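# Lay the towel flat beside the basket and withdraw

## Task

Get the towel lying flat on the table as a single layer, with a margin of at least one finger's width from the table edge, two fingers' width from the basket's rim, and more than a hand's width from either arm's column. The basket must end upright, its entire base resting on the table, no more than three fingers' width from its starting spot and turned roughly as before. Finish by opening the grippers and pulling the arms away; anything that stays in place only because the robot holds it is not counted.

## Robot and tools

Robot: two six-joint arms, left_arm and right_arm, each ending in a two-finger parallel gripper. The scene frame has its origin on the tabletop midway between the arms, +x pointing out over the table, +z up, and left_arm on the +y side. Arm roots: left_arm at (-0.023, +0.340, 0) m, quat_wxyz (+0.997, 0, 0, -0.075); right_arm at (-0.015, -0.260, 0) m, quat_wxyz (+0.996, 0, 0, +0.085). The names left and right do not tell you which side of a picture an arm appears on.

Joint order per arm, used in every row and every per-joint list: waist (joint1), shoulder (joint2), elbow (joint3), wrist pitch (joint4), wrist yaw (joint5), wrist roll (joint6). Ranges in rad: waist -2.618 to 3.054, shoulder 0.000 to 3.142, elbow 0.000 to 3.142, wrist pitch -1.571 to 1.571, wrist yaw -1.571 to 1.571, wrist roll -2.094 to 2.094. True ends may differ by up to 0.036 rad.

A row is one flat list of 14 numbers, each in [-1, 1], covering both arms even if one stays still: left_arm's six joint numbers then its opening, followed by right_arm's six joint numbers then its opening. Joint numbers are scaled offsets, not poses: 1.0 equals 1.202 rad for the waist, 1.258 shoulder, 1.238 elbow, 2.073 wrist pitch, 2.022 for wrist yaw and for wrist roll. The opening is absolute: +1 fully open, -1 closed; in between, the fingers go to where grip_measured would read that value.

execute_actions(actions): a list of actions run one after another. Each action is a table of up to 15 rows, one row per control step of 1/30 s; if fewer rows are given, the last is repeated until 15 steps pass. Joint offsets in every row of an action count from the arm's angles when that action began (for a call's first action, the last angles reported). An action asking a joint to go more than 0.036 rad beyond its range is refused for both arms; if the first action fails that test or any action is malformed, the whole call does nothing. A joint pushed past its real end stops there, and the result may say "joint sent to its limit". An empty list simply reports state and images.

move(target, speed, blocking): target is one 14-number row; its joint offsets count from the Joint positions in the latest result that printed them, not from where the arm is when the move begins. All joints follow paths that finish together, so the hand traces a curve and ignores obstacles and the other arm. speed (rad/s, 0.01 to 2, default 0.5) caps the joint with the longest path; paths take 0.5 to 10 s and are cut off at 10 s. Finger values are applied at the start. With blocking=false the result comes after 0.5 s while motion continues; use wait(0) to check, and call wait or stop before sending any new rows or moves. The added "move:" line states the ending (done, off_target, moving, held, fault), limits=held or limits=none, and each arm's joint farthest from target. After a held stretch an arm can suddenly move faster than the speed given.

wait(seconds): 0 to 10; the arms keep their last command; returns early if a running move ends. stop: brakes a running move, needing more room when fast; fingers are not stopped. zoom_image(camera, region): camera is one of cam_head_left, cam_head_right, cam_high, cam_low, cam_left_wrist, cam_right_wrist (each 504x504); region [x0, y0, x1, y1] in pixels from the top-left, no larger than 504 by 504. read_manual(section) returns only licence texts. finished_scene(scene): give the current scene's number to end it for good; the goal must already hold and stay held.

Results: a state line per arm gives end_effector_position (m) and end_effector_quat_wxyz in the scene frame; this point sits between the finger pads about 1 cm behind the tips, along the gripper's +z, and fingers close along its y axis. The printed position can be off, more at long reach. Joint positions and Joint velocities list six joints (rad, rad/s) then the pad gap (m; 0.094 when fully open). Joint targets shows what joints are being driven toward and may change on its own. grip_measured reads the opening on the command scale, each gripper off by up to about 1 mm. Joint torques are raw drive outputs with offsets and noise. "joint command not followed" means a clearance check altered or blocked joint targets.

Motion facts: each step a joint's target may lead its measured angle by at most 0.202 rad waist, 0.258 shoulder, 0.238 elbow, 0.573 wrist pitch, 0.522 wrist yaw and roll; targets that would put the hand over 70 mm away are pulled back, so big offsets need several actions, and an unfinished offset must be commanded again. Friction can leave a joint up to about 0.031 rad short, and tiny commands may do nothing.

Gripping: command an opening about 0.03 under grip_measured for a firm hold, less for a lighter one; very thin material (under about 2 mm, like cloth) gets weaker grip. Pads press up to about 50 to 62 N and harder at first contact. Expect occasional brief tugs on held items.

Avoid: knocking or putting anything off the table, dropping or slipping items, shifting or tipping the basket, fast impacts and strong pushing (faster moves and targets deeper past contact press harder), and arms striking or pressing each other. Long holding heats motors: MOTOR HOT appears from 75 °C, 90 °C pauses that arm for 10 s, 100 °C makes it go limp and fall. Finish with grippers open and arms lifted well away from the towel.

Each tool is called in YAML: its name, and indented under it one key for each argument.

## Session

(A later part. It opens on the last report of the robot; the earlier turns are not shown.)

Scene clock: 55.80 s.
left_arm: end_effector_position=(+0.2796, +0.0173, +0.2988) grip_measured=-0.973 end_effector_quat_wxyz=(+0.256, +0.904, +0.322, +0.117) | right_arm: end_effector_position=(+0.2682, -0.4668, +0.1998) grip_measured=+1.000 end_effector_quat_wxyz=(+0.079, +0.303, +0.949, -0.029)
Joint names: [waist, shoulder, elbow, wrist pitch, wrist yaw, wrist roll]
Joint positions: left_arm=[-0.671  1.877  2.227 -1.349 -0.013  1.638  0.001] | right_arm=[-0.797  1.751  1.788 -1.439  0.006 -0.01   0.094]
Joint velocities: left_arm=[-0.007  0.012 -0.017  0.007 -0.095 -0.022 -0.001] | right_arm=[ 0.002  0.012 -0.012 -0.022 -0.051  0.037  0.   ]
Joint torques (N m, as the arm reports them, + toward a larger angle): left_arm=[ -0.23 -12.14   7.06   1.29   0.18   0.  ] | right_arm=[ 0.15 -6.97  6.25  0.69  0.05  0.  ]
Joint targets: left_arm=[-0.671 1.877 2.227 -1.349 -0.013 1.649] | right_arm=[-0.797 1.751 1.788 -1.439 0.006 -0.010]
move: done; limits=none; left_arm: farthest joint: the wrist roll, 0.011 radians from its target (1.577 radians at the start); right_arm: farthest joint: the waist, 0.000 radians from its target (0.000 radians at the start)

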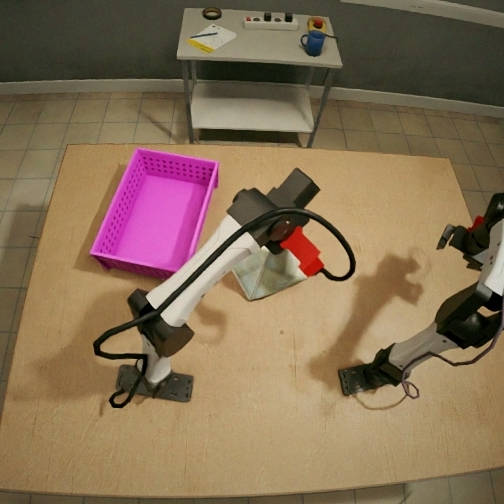

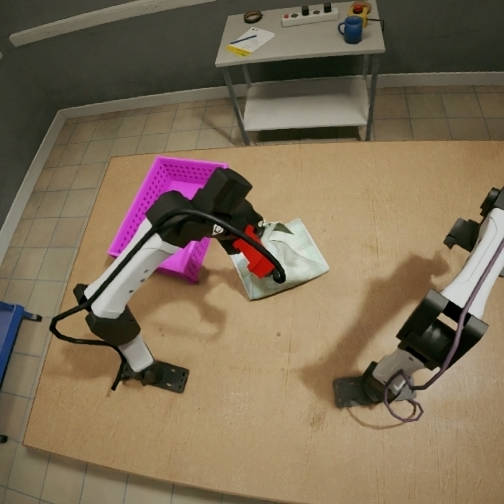

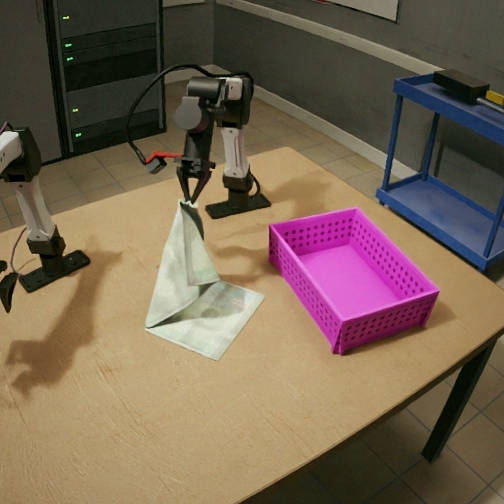

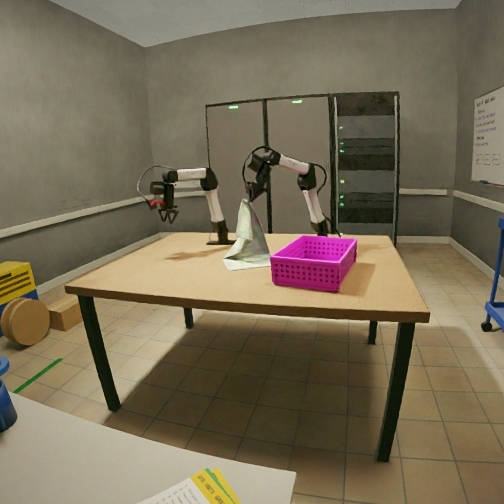

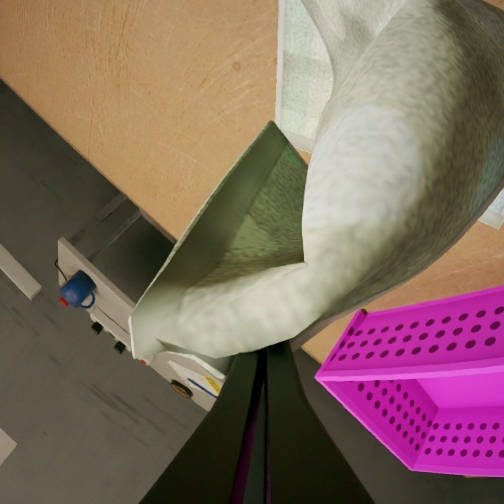

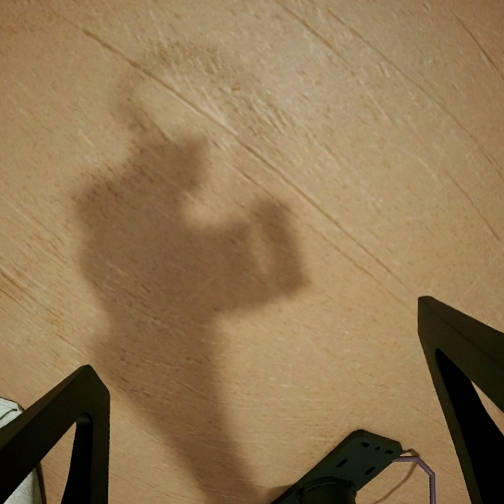

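zoom_image:
  camera: "cam_high"
  region: [110, 150, 300, 370]

zoom_image:
  camera: "cam_head_right"
  region: [200, 180, 360, 320]

zoom_image:
  camera: "cam_low"
  region: [190, 170, 300, 280]

Region (110, 150, 300, 370) of cam_high's 504x504 image, scaled by 2.291, with more detail than that image has; it fills the left 435 columns of this view, and the rest is white.

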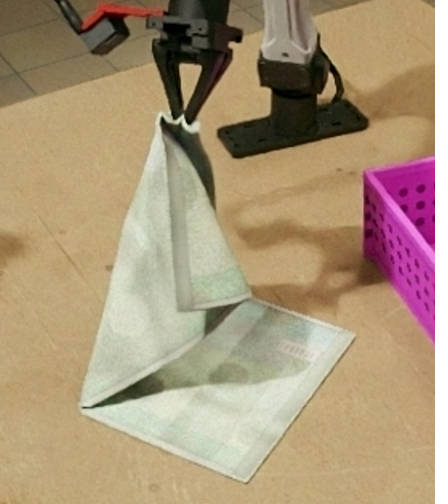

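Region (200, 180, 360, 320) of cam_head_right's 504x504 image, scaled by 3.150, with more detail than that image has; it fills the top 441 rows of this view, and the rest is white.

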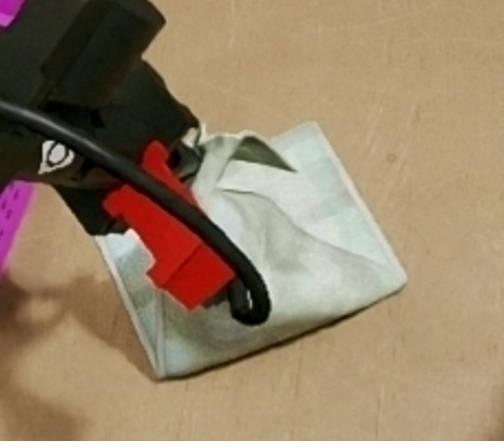

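Region (190, 170, 300, 280) of cam_low's 504x504 image, scaled by 4.582, with more detail than that image has.

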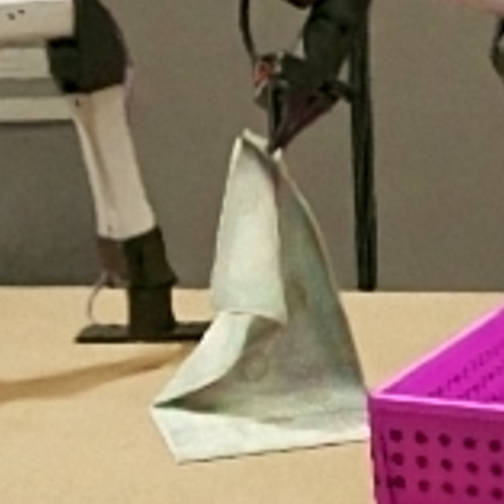

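move:
  target: [0,0,0,0,0,0,-1, 0.572,0.345,0.125,0.055,-0.448,-0.772,0.1]
  speed: 1.0

Scene clock: 65.97 s.
left_arm: end_effector_position=(+0.2796, +0.0173, +0.2988) grip_measured=-0.973 end_effector_quat_wxyz=(+0.256, +0.904, +0.322, +0.118) | right_arm: end_effector_position=(+0.3934, -0.1010, +0.1442) grip_measured=+0.103 end_effector_quat_wxyz=(+0.285, -0.651, +0.626, +0.323)
Joint names: [waist, shoulder, elbow, wrist pitch, wrist yaw, wrist roll]
Joint positions: left_arm=[-0.671  1.877  2.227 -1.349 -0.013  1.639  0.001] | right_arm=[-0.109  2.176  1.92  -1.34  -0.889 -1.561  0.052]
Joint velocities: left_arm=[-0.002 -0.012 -0.017  0.007 -0.037 -0.051 -0.   ] | right_arm=[-0.012  0.002 -0.002 -0.007 -0.022 -0.037  0.   ]
Joint torques (N m, as the arm reports them, + toward a larger angle): left_arm=[ -0.19 -12.17   6.99   1.27   0.18  -0.06] | right_arm=[ 0.06 -9.59  7.82  0.4  -0.62 -0.14]
Joint targets: left_arm=[-0.671 1.877 2.227 -1.349 -0.013 1.638] | right_arm=[-0.109 2.185 1.943 -1.325 -0.900 -1.571]
move: off_target (right_arm); limits=none; left_arm: farthest joint: the wrist roll, 0.001 radians from its target (0.001 radians at the start); right_arm: farthest joint: the elbow, 0.023 radians from its target (0.155 radians at the start)

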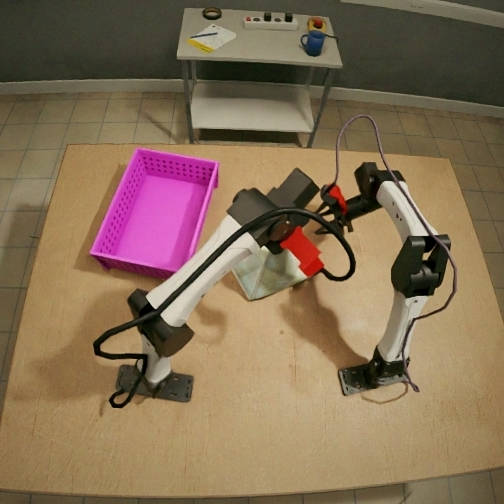

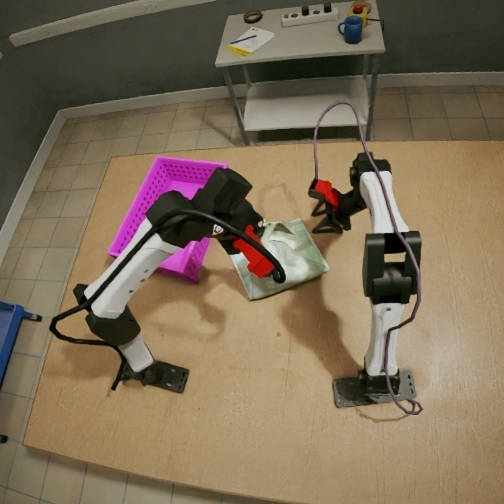

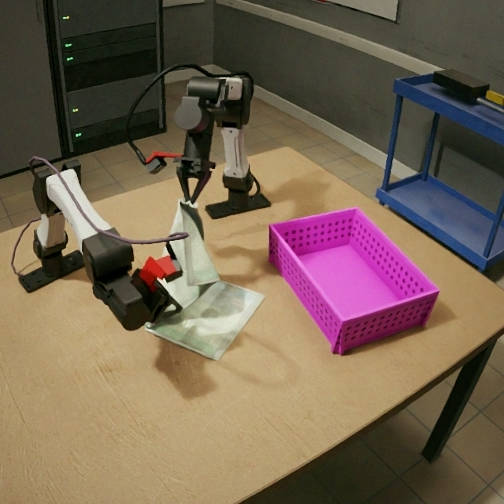

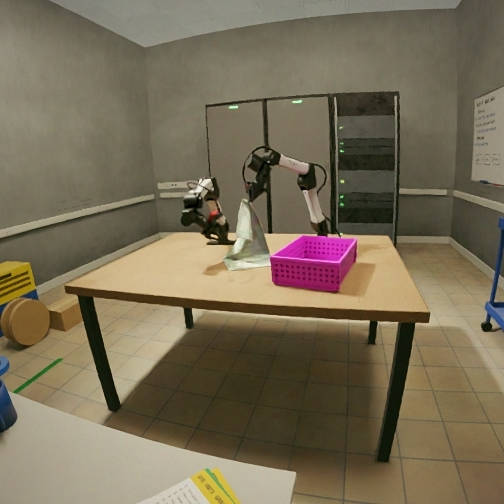

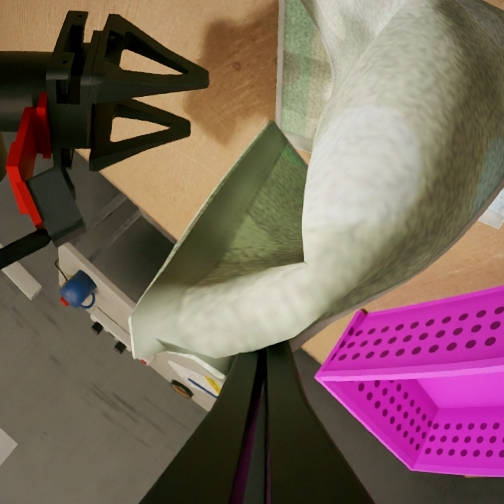

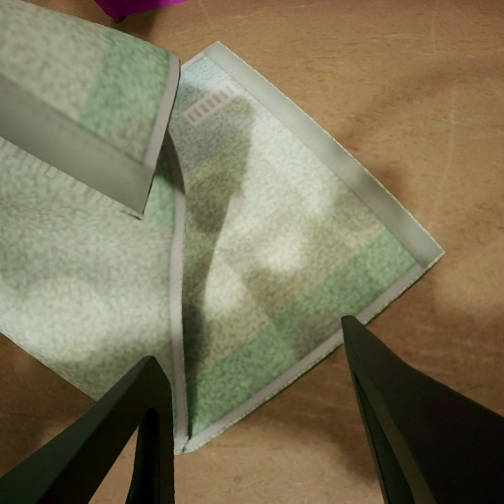

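zoom_image:
  camera: "cam_low"
  region: [170, 170, 290, 280]

zoom_image:
  camera: "cam_head_right"
  region: [230, 170, 370, 300]

Region (170, 170, 290, 280) of cam_low's 504x504 image, scaled by 4.200, with more detail than that image has; it fills the top 462 rows of this view, and the rest is white.

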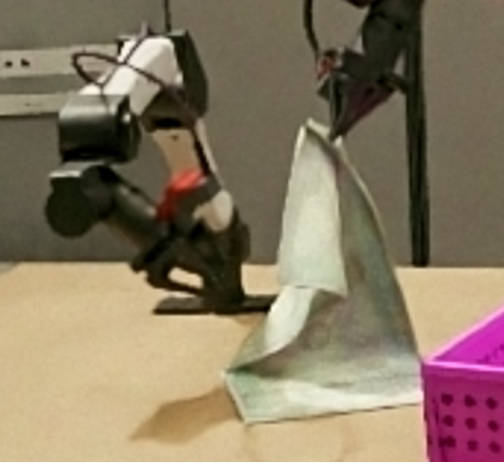

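Region (230, 170, 370, 300) of cam_head_right's 504x504 image, scaled by 3.600, with more detail than that image has; it fills the top 468 rows of this view, and the rest is white.

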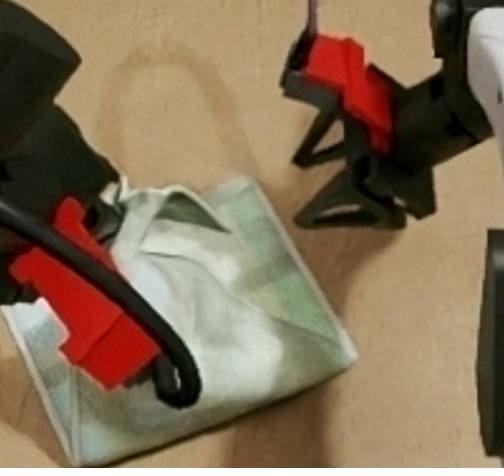

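move:
  target: [0,0,0,0,0,0,-1, 0.064,-0.123,-0.15,0.029,0,0,-0.1]
  speed: 0.4

Scene clock: 69.50 s.
left_arm: end_effector_position=(+0.2796, +0.0173, +0.2988) grip_measured=-0.973 end_effector_quat_wxyz=(+0.256, +0.904, +0.322, +0.118) | right_arm: end_effector_position=(+0.3524, -0.0761, +0.1570) grip_measured=-0.097 end_effector_quat_wxyz=(-0.280, +0.676, -0.599, -0.327)
Joint names: [waist, shoulder, elbow, wrist pitch, wrist yaw, wrist roll]
Joint positions: left_arm=[-0.671  1.877  2.227 -1.349 -0.013  1.639  0.001] | right_arm=[-0.037  2.034  1.752 -1.295 -0.889 -1.561  0.042]
Joint velocities: left_arm=[ 0.002 -0.007  0.002 -0.022  0.007  0.051 -0.001] | right_arm=[-0.017 -0.002  0.002 -0.007 -0.022  0.022  0.   ]
Joint torques (N m, as the arm reports them, + toward a larger angle): left_arm=[ -0.14 -12.27   7.05   1.26   0.19  -0.04] | right_arm=[  0.67 -10.03   4.8    0.45  -0.51  -0.01]
Joint targets: left_arm=[-0.671 1.877 2.227 -1.349 -0.013 1.639] | right_arm=[-0.032 2.021 1.734 -1.280 -0.889 -1.561]
move: done; limits=none; left_arm: farthest joint: the waist, 0.000 radians from its target (0.000 radians at the start); right_arm: farthest joint: the elbow, 0.018 radians from its target (0.185 radians at the start)

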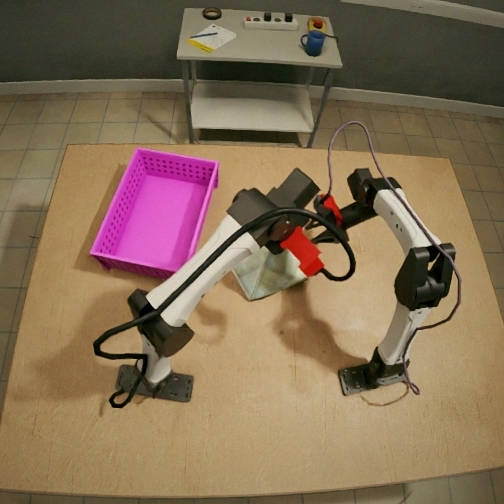

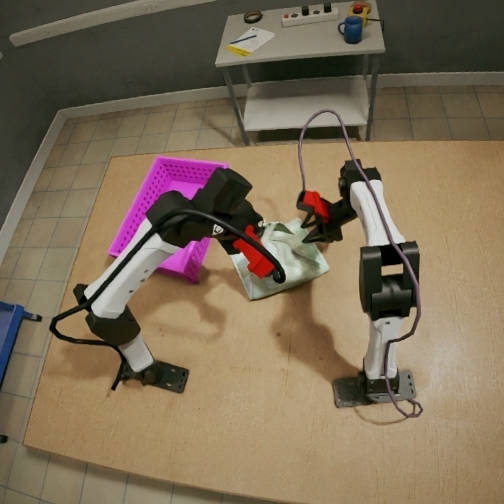

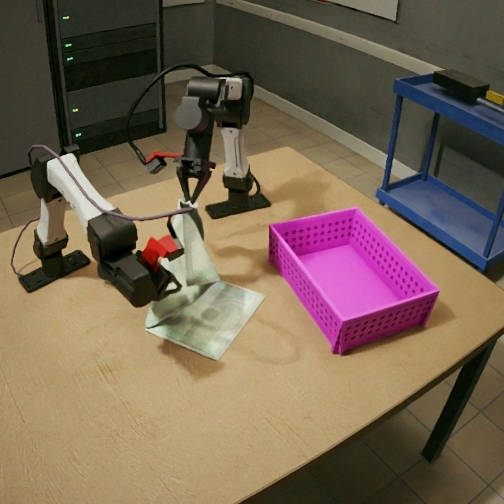

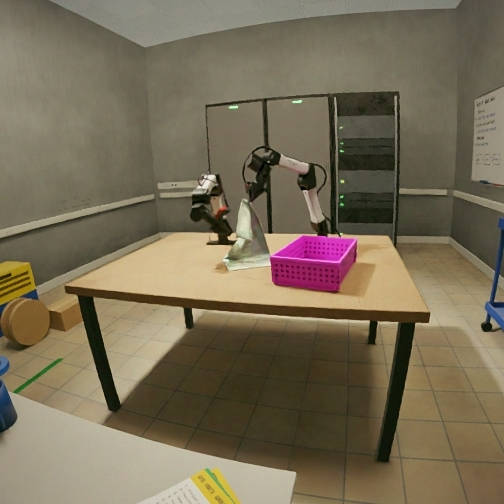

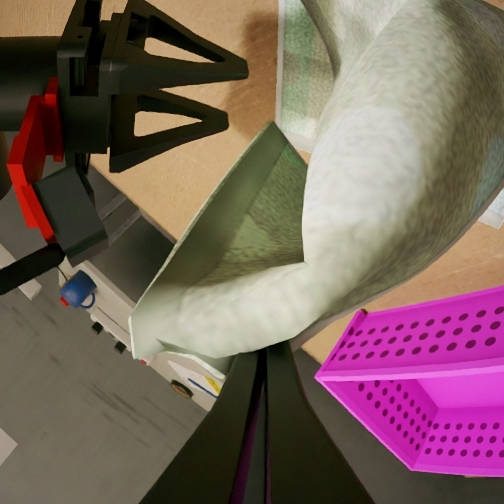

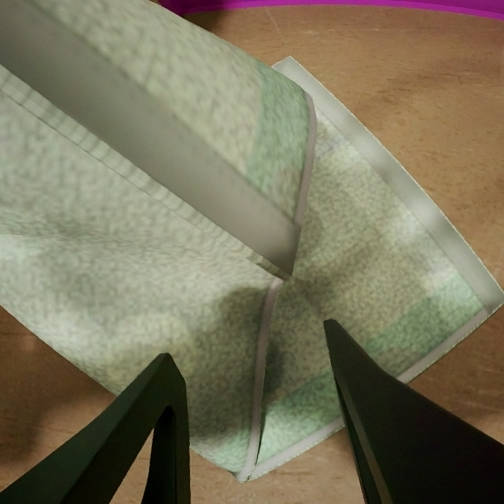

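move:
  target: [0,0,0,0,0,0,-1, 0.098,0.1015,0.126,-0.012,0,0,-0.1]
  speed: 0.2

Scene clock: 72.47 s.
left_arm: end_effector_position=(+0.2796, +0.0173, +0.2988) grip_measured=-0.973 end_effector_quat_wxyz=(+0.256, +0.904, +0.322, +0.118) | right_arm: end_effector_position=(+0.3570, -0.0294, +0.1468) grip_measured=-0.097 end_effector_quat_wxyz=(-0.265, +0.709, -0.559, -0.339)
Joint names: [waist, shoulder, elbow, wrist pitch, wrist yaw, wrist roll]
Joint positions: left_arm=[-0.671  1.877  2.227 -1.349 -0.013  1.639  0.001] | right_arm=[ 0.075  2.149  1.887 -1.305 -0.889 -1.561  0.042]
Joint velocities: left_arm=[-0.027 -0.002 -0.012 -0.022  0.007  0.022  0.001] | right_arm=[ 0.017  0.007  0.002 -0.037  0.022  0.022  0.   ]
Joint torques (N m, as the arm reports them, + toward a larger angle): left_arm=[ -0.15 -12.17   7.01   1.27   0.18  -0.05] | right_arm=[ 0.63 -9.13  7.71  0.23 -0.51 -0.03]
Joint targets: left_arm=[-0.671 1.877 2.227 -1.349 -0.013 1.639] | right_arm=[0.080 2.162 1.908 -1.320 -0.889 -1.561]
move: off_target (right_arm); limits=none; left_arm: farthest joint: the waist, 0.000 radians from its target (0.000 radians at the start); right_arm: farthest joint: the elbow, 0.021 radians from its target (0.156 radians at the start)

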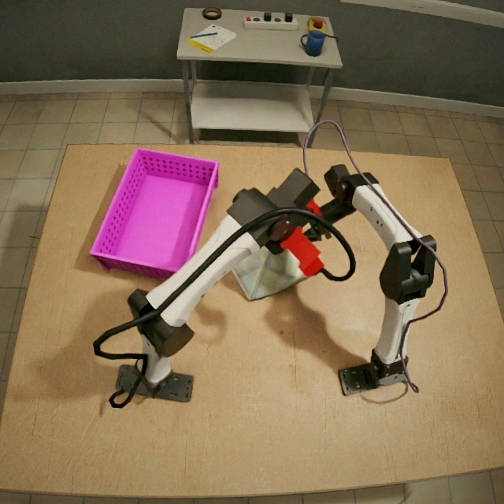

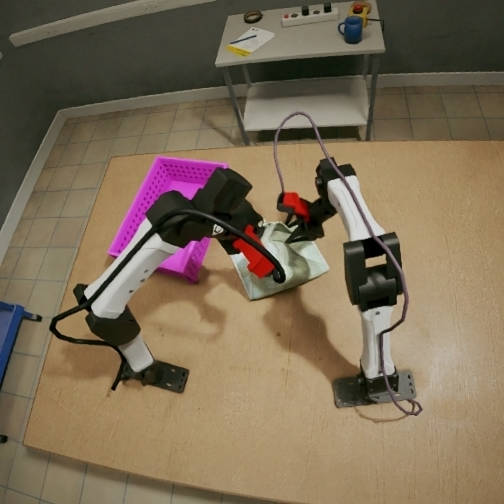

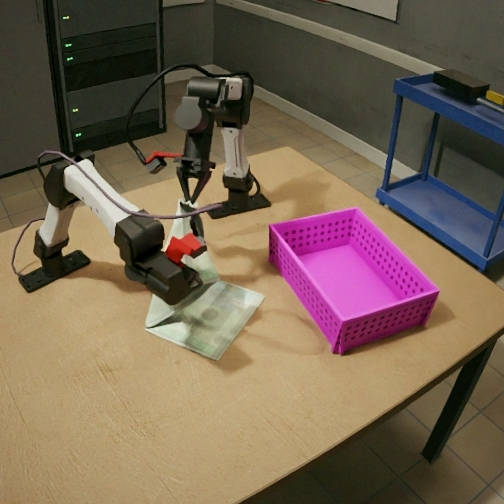

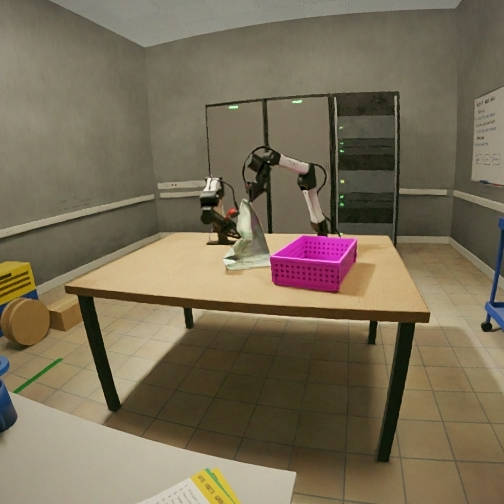

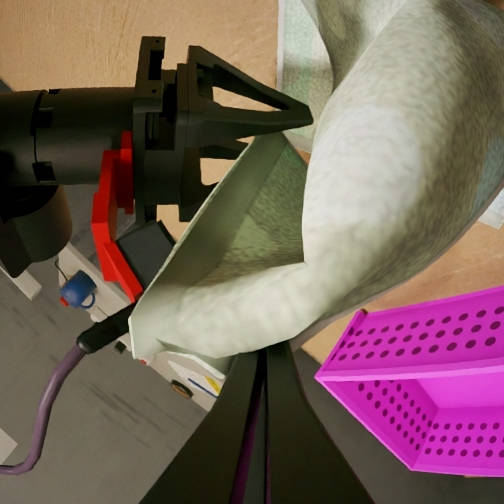

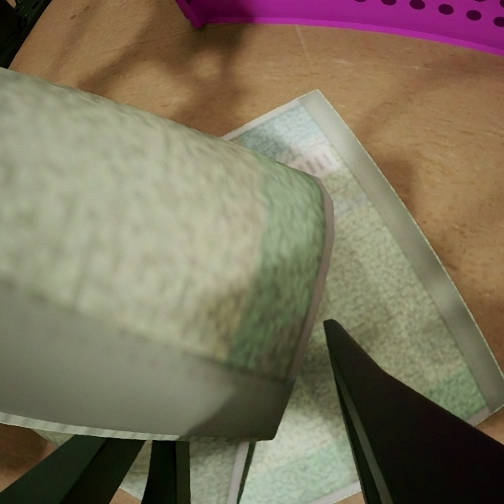

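move:
  target: [0,0,0,0,0,0,-1, 0,0,0.083,-0.047,0,0,-0.1]
  speed: 0.2

Scene clock: 74.03 s.
left_arm: end_effector_position=(+0.2796, +0.0173, +0.2988) grip_measured=-0.973 end_effector_quat_wxyz=(+0.256, +0.904, +0.322, +0.118) | right_arm: end_effector_position=(+0.3568, -0.0294, +0.1681) grip_measured=-0.097 end_effector_quat_wxyz=(-0.265, +0.709, -0.558, -0.339)
Joint names: [waist, shoulder, elbow, wrist pitch, wrist yaw, wrist roll]
Joint positions: left_arm=[-0.671  1.877  2.227 -1.349 -0.013  1.639  0.001] | right_arm=[ 0.075  2.149  1.971 -1.388 -0.889 -1.561  0.042]
Joint velocities: left_arm=[ 0.002 -0.002  0.002 -0.037 -0.037 -0.051  0.001] | right_arm=[-0.007 -0.012 -0.002  0.007 -0.051 -0.066  0.001]
Joint torques (N m, as the arm reports them, + toward a larger angle): left_arm=[ -0.21 -12.1    6.96   1.27   0.18  -0.07] | right_arm=[ 0.15 -9.99  7.49  0.22 -0.51 -0.03]
Joint targets: left_arm=[-0.671 1.877 2.227 -1.349 -0.013 1.639] | right_arm=[0.075 2.149 1.990 -1.403 -0.889 -1.561]
move: done; limits=none; left_arm: farthest joint: the waist, 0.000 radians from its target (0.000 radians at the start); right_arm: farthest joint: the elbow, 0.018 radians from its target (0.103 radians at the start)

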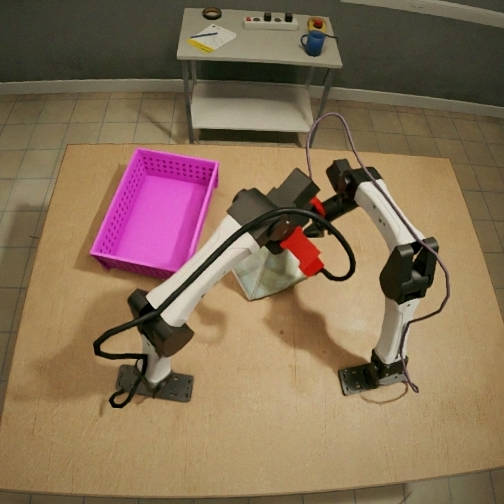

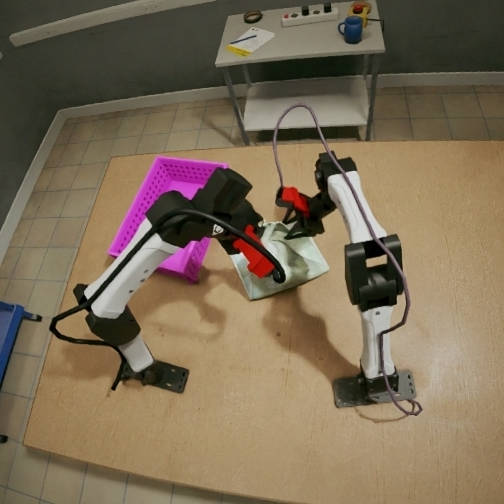

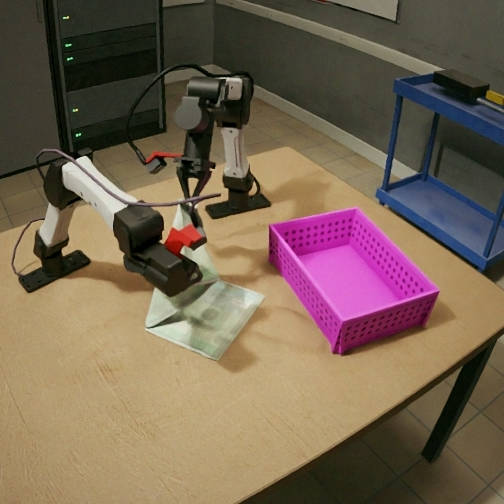

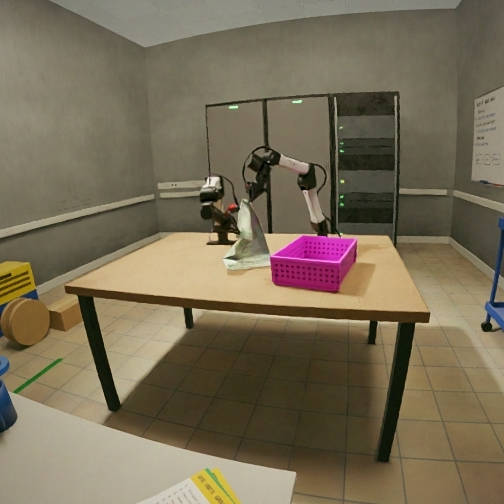

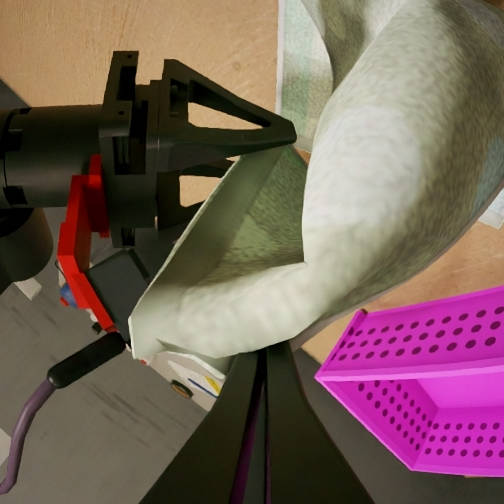

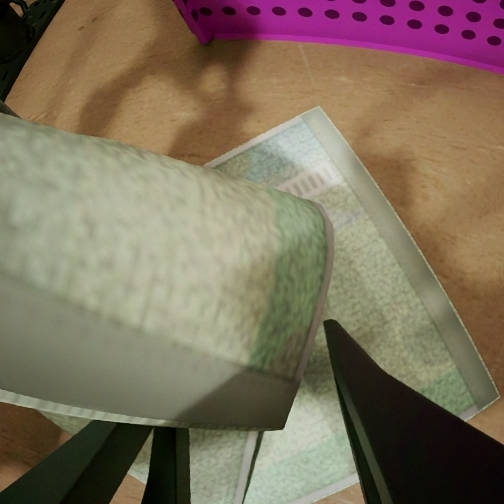

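Close the right gripper.

execute_actions:
  actions:
    - [[0,0,0,0,0,0,-1,0,0,0,0,0,0,-0.2],[0,0,0,0,0,0,-1,0,0,0,0,0,0,-0.3],[0,0,0,0,0,0,-1,0,0,0,0,0,0,-0.4],[0,0,0,0,0,0,-1,0,0,0,0,0,0,-0.5],[0,0,0,0,0,0,-1,0,0,0,0,0,0,-0.6],[0,0,0,0,0,0,-1,0,0,0,0,0,0,-0.7],[0,0,0,0,0,0,-1,0,0,0,0,0,0,-0.8],[0,0,0,0,0,0,-1,0,0,0,0,0,0,-0.9],[0,0,0,0,0,0,-1,0,0,0,0,0,0,-1]]
    - [[0,0,0,0,0,0,-1,0,0,0,0,0,0,-1]]

Scene clock: 75.43 s.
left_arm: end_effector_position=(+0.2796, +0.0173, +0.2988) grip_measured=-0.973 end_effector_quat_wxyz=(+0.256, +0.904, +0.322, +0.118) | right_arm: end_effector_position=(+0.3567, -0.0294, +0.1681) grip_measured=-0.961 end_effector_quat_wxyz=(-0.265, +0.709, -0.558, -0.339)
Joint names: [waist, shoulder, elbow, wrist pitch, wrist yaw, wrist roll]
Joint positions: left_arm=[-0.671  1.877  2.227 -1.349 -0.013  1.639  0.001] | right_arm=[ 0.075  2.149  1.971 -1.389 -0.889 -1.561  0.002]
Joint velocities: left_arm=[-0.012 -0.002  0.007 -0.051 -0.037 -0.022 -0.001] | right_arm=[-0.007  0.007  0.002 -0.037 -0.007 -0.007 -0.   ]
Joint torques (N m, as the arm reports them, + toward a larger angle): left_arm=[ -0.18 -12.19   7.02   1.31   0.19  -0.07] | right_arm=[  0.16 -10.03   6.15   0.32  -0.51  -0.03]
Joint targets: left_arm=[-0.671 1.877 2.227 -1.349 -0.013 1.639] | right_arm=[0.075 2.149 1.971 -1.389 -0.889 -1.561]

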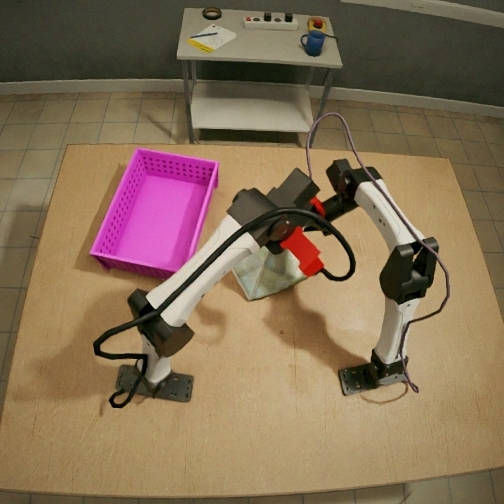

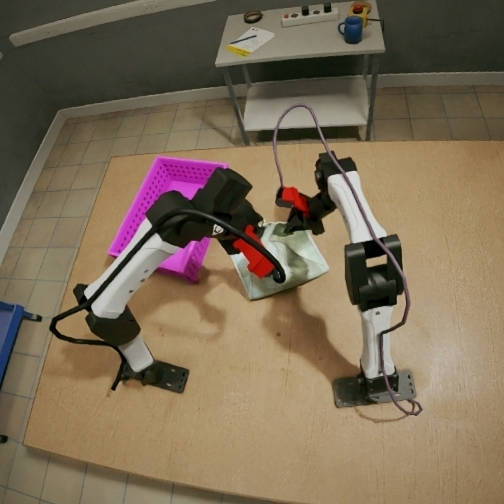

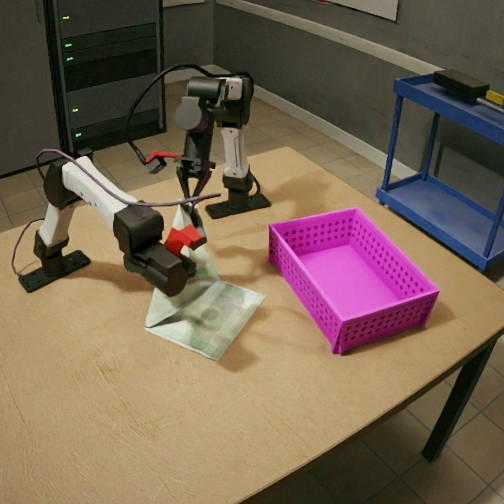

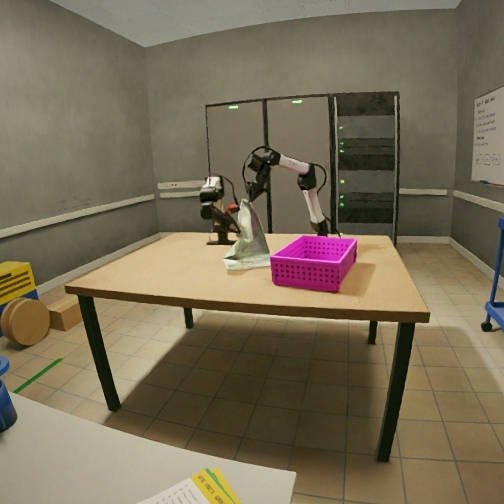

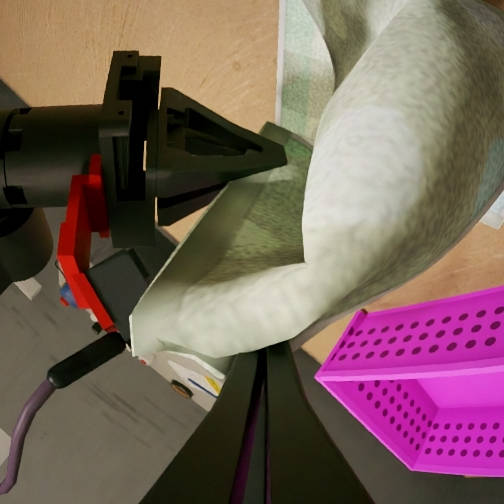

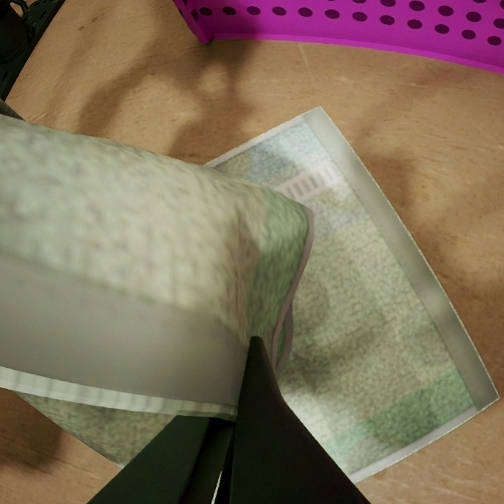

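move:
  target: [0.085,-0.46,-0.775,0.232,0,0,-1, 0.127,-0.207,-0.117,0.006,0.176,0.122,-1]
  speed: 0.4

Scene clock: 89.17 s.
left_arm: end_effector_position=(+0.2407, +0.1067, +0.2295) grip_measured=-0.973 end_effector_quat_wxyz=(+0.291, +0.875, +0.358, +0.149) | right_arm: end_effector_position=(+0.3042, -0.0334, +0.1887) grip_measured=-0.961 end_effector_quat_wxyz=(-0.173, +0.738, -0.618, -0.210)
Joint names: [waist, shoulder, elbow, wrist pitch, wrist yaw, wrist roll]
Joint positions: left_arm=[-0.579  1.317  1.291 -0.88  -0.013  1.639  0.001] | right_arm=[ 0.22   1.904  1.845 -1.389 -0.538 -1.324  0.002]
Joint velocities: left_arm=[ 0.012  0.002  0.002  0.037 -0.051  0.022 -0.   ] | right_arm=[-0.002  0.007 -0.007  0.007 -0.037 -0.037 -0.   ]
Joint torques (N m, as the arm reports them, + toward a larger angle): left_arm=[ 0.66 -8.42  6.11  1.55  0.17 -0.08] | right_arm=[ 0.8  -9.29  4.81  0.66 -0.3   0.09]
Joint targets: left_arm=[-0.569 1.298 1.267 -0.868 -0.013 1.639] | right_arm=[0.227 1.889 1.826 -1.376 -0.533 -1.315]
move: off_target (left_arm); limits=none; left_arm: farthest joint: the elbow, 0.024 radians from its target (0.959 radians at the start); right_arm: farthest joint: the elbow, 0.019 radians from its target (0.145 radians at the start)

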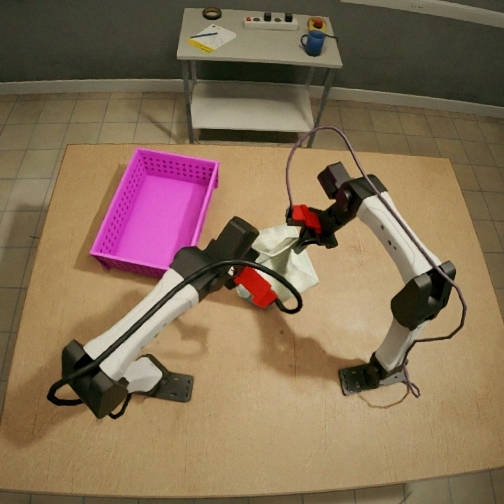

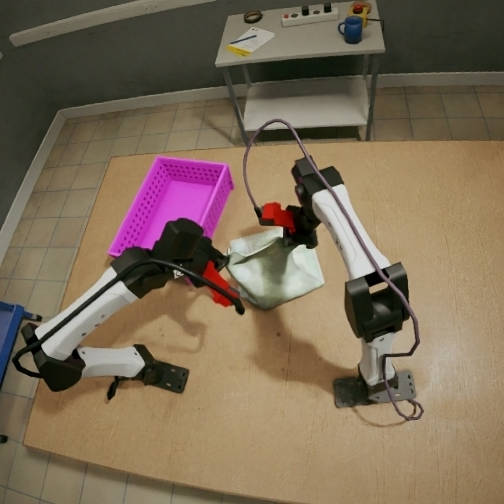

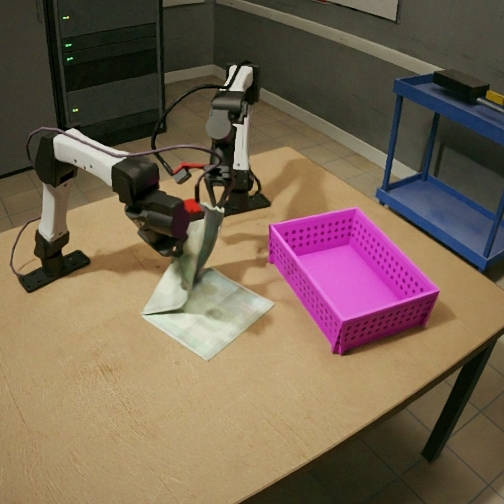

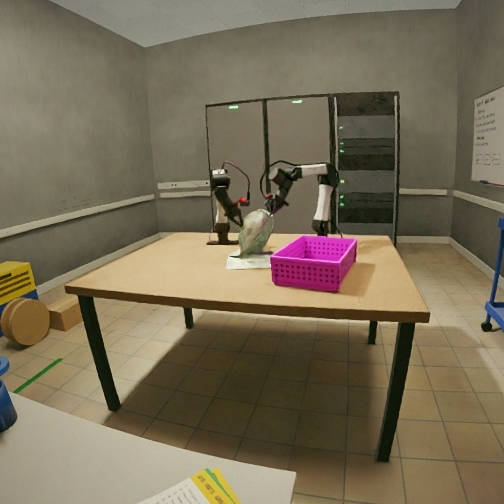

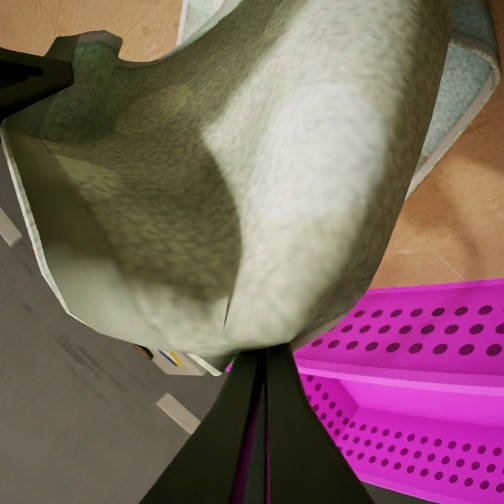

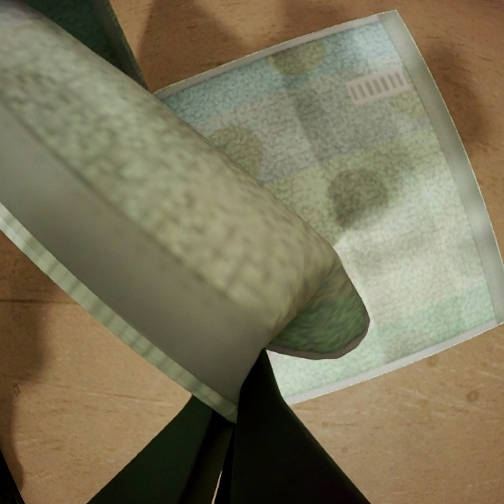

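move:
  target: [0,0,0,0,0,0,-1, 0.203,-0.333,-0.206,0.02,0.268,0.192,-1]
  speed: 0.35

Scene clock: 91.77 s.
left_arm: end_effector_position=(+0.2407, +0.1066, +0.2296) grip_measured=-0.973 end_effector_quat_wxyz=(+0.291, +0.875, +0.358, +0.149) | right_arm: end_effector_position=(+0.2394, -0.0740, +0.2305) grip_measured=-0.961 end_effector_quat_wxyz=(+0.159, -0.699, +0.697, -0.022)
Joint names: [waist, shoulder, elbow, wrist pitch, wrist yaw, wrist roll]
Joint positions: left_arm=[-0.579  1.317  1.291 -0.879 -0.013  1.639  0.001] | right_arm=[ 0.456  1.498  1.61  -1.361 -0.008 -0.946  0.002]
Joint velocities: left_arm=[-0.002  0.027  0.017 -0.051 -0.007 -0.037  0.001] | right_arm=[-0.007  0.022  0.002  0.051  0.007 -0.022 -0.   ]
Joint torques (N m, as the arm reports them, + toward a larger angle): left_arm=[-0.24 -6.7   8.2   1.43  0.17 -0.07] | right_arm=[ 0.8  -5.81  4.89  1.05  0.12  0.11]
Joint targets: left_arm=[-0.579 1.317 1.291 -0.880 -0.013 1.639] | right_arm=[0.464 1.485 1.590 -1.347 0.003 -0.936]
move: done; limits=none; left_arm: farthest joint: the wrist pitch, 0.001 radians from its target (0.001 radians at the start); right_arm: farthest joint: the elbow, 0.020 radians from its target (0.255 radians at the start)

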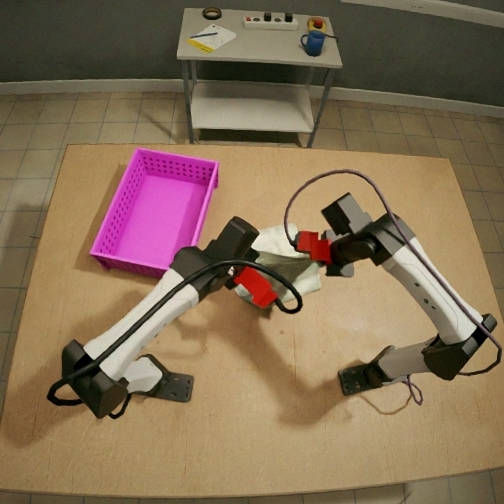

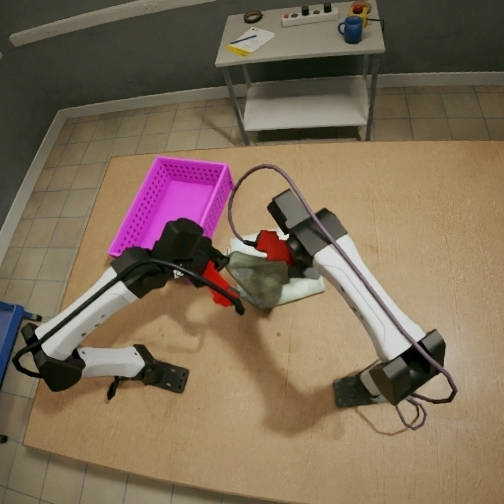

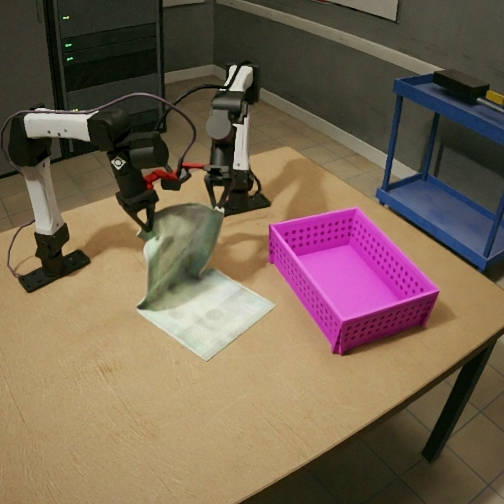

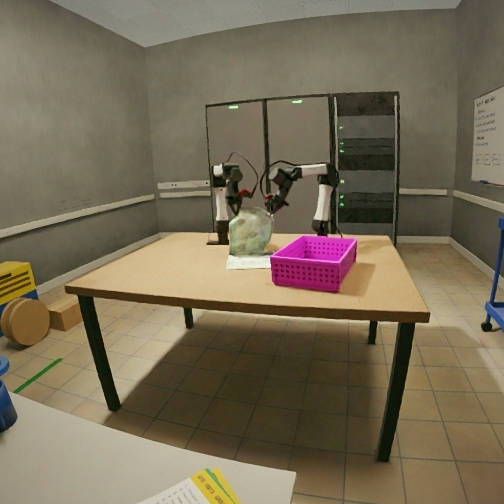

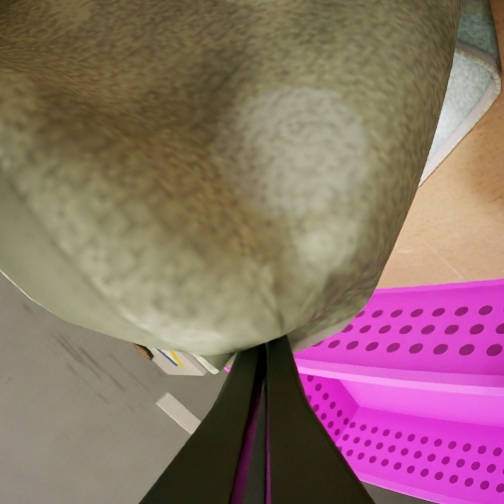

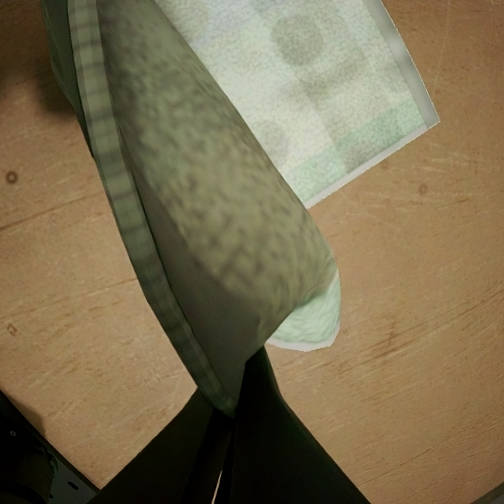

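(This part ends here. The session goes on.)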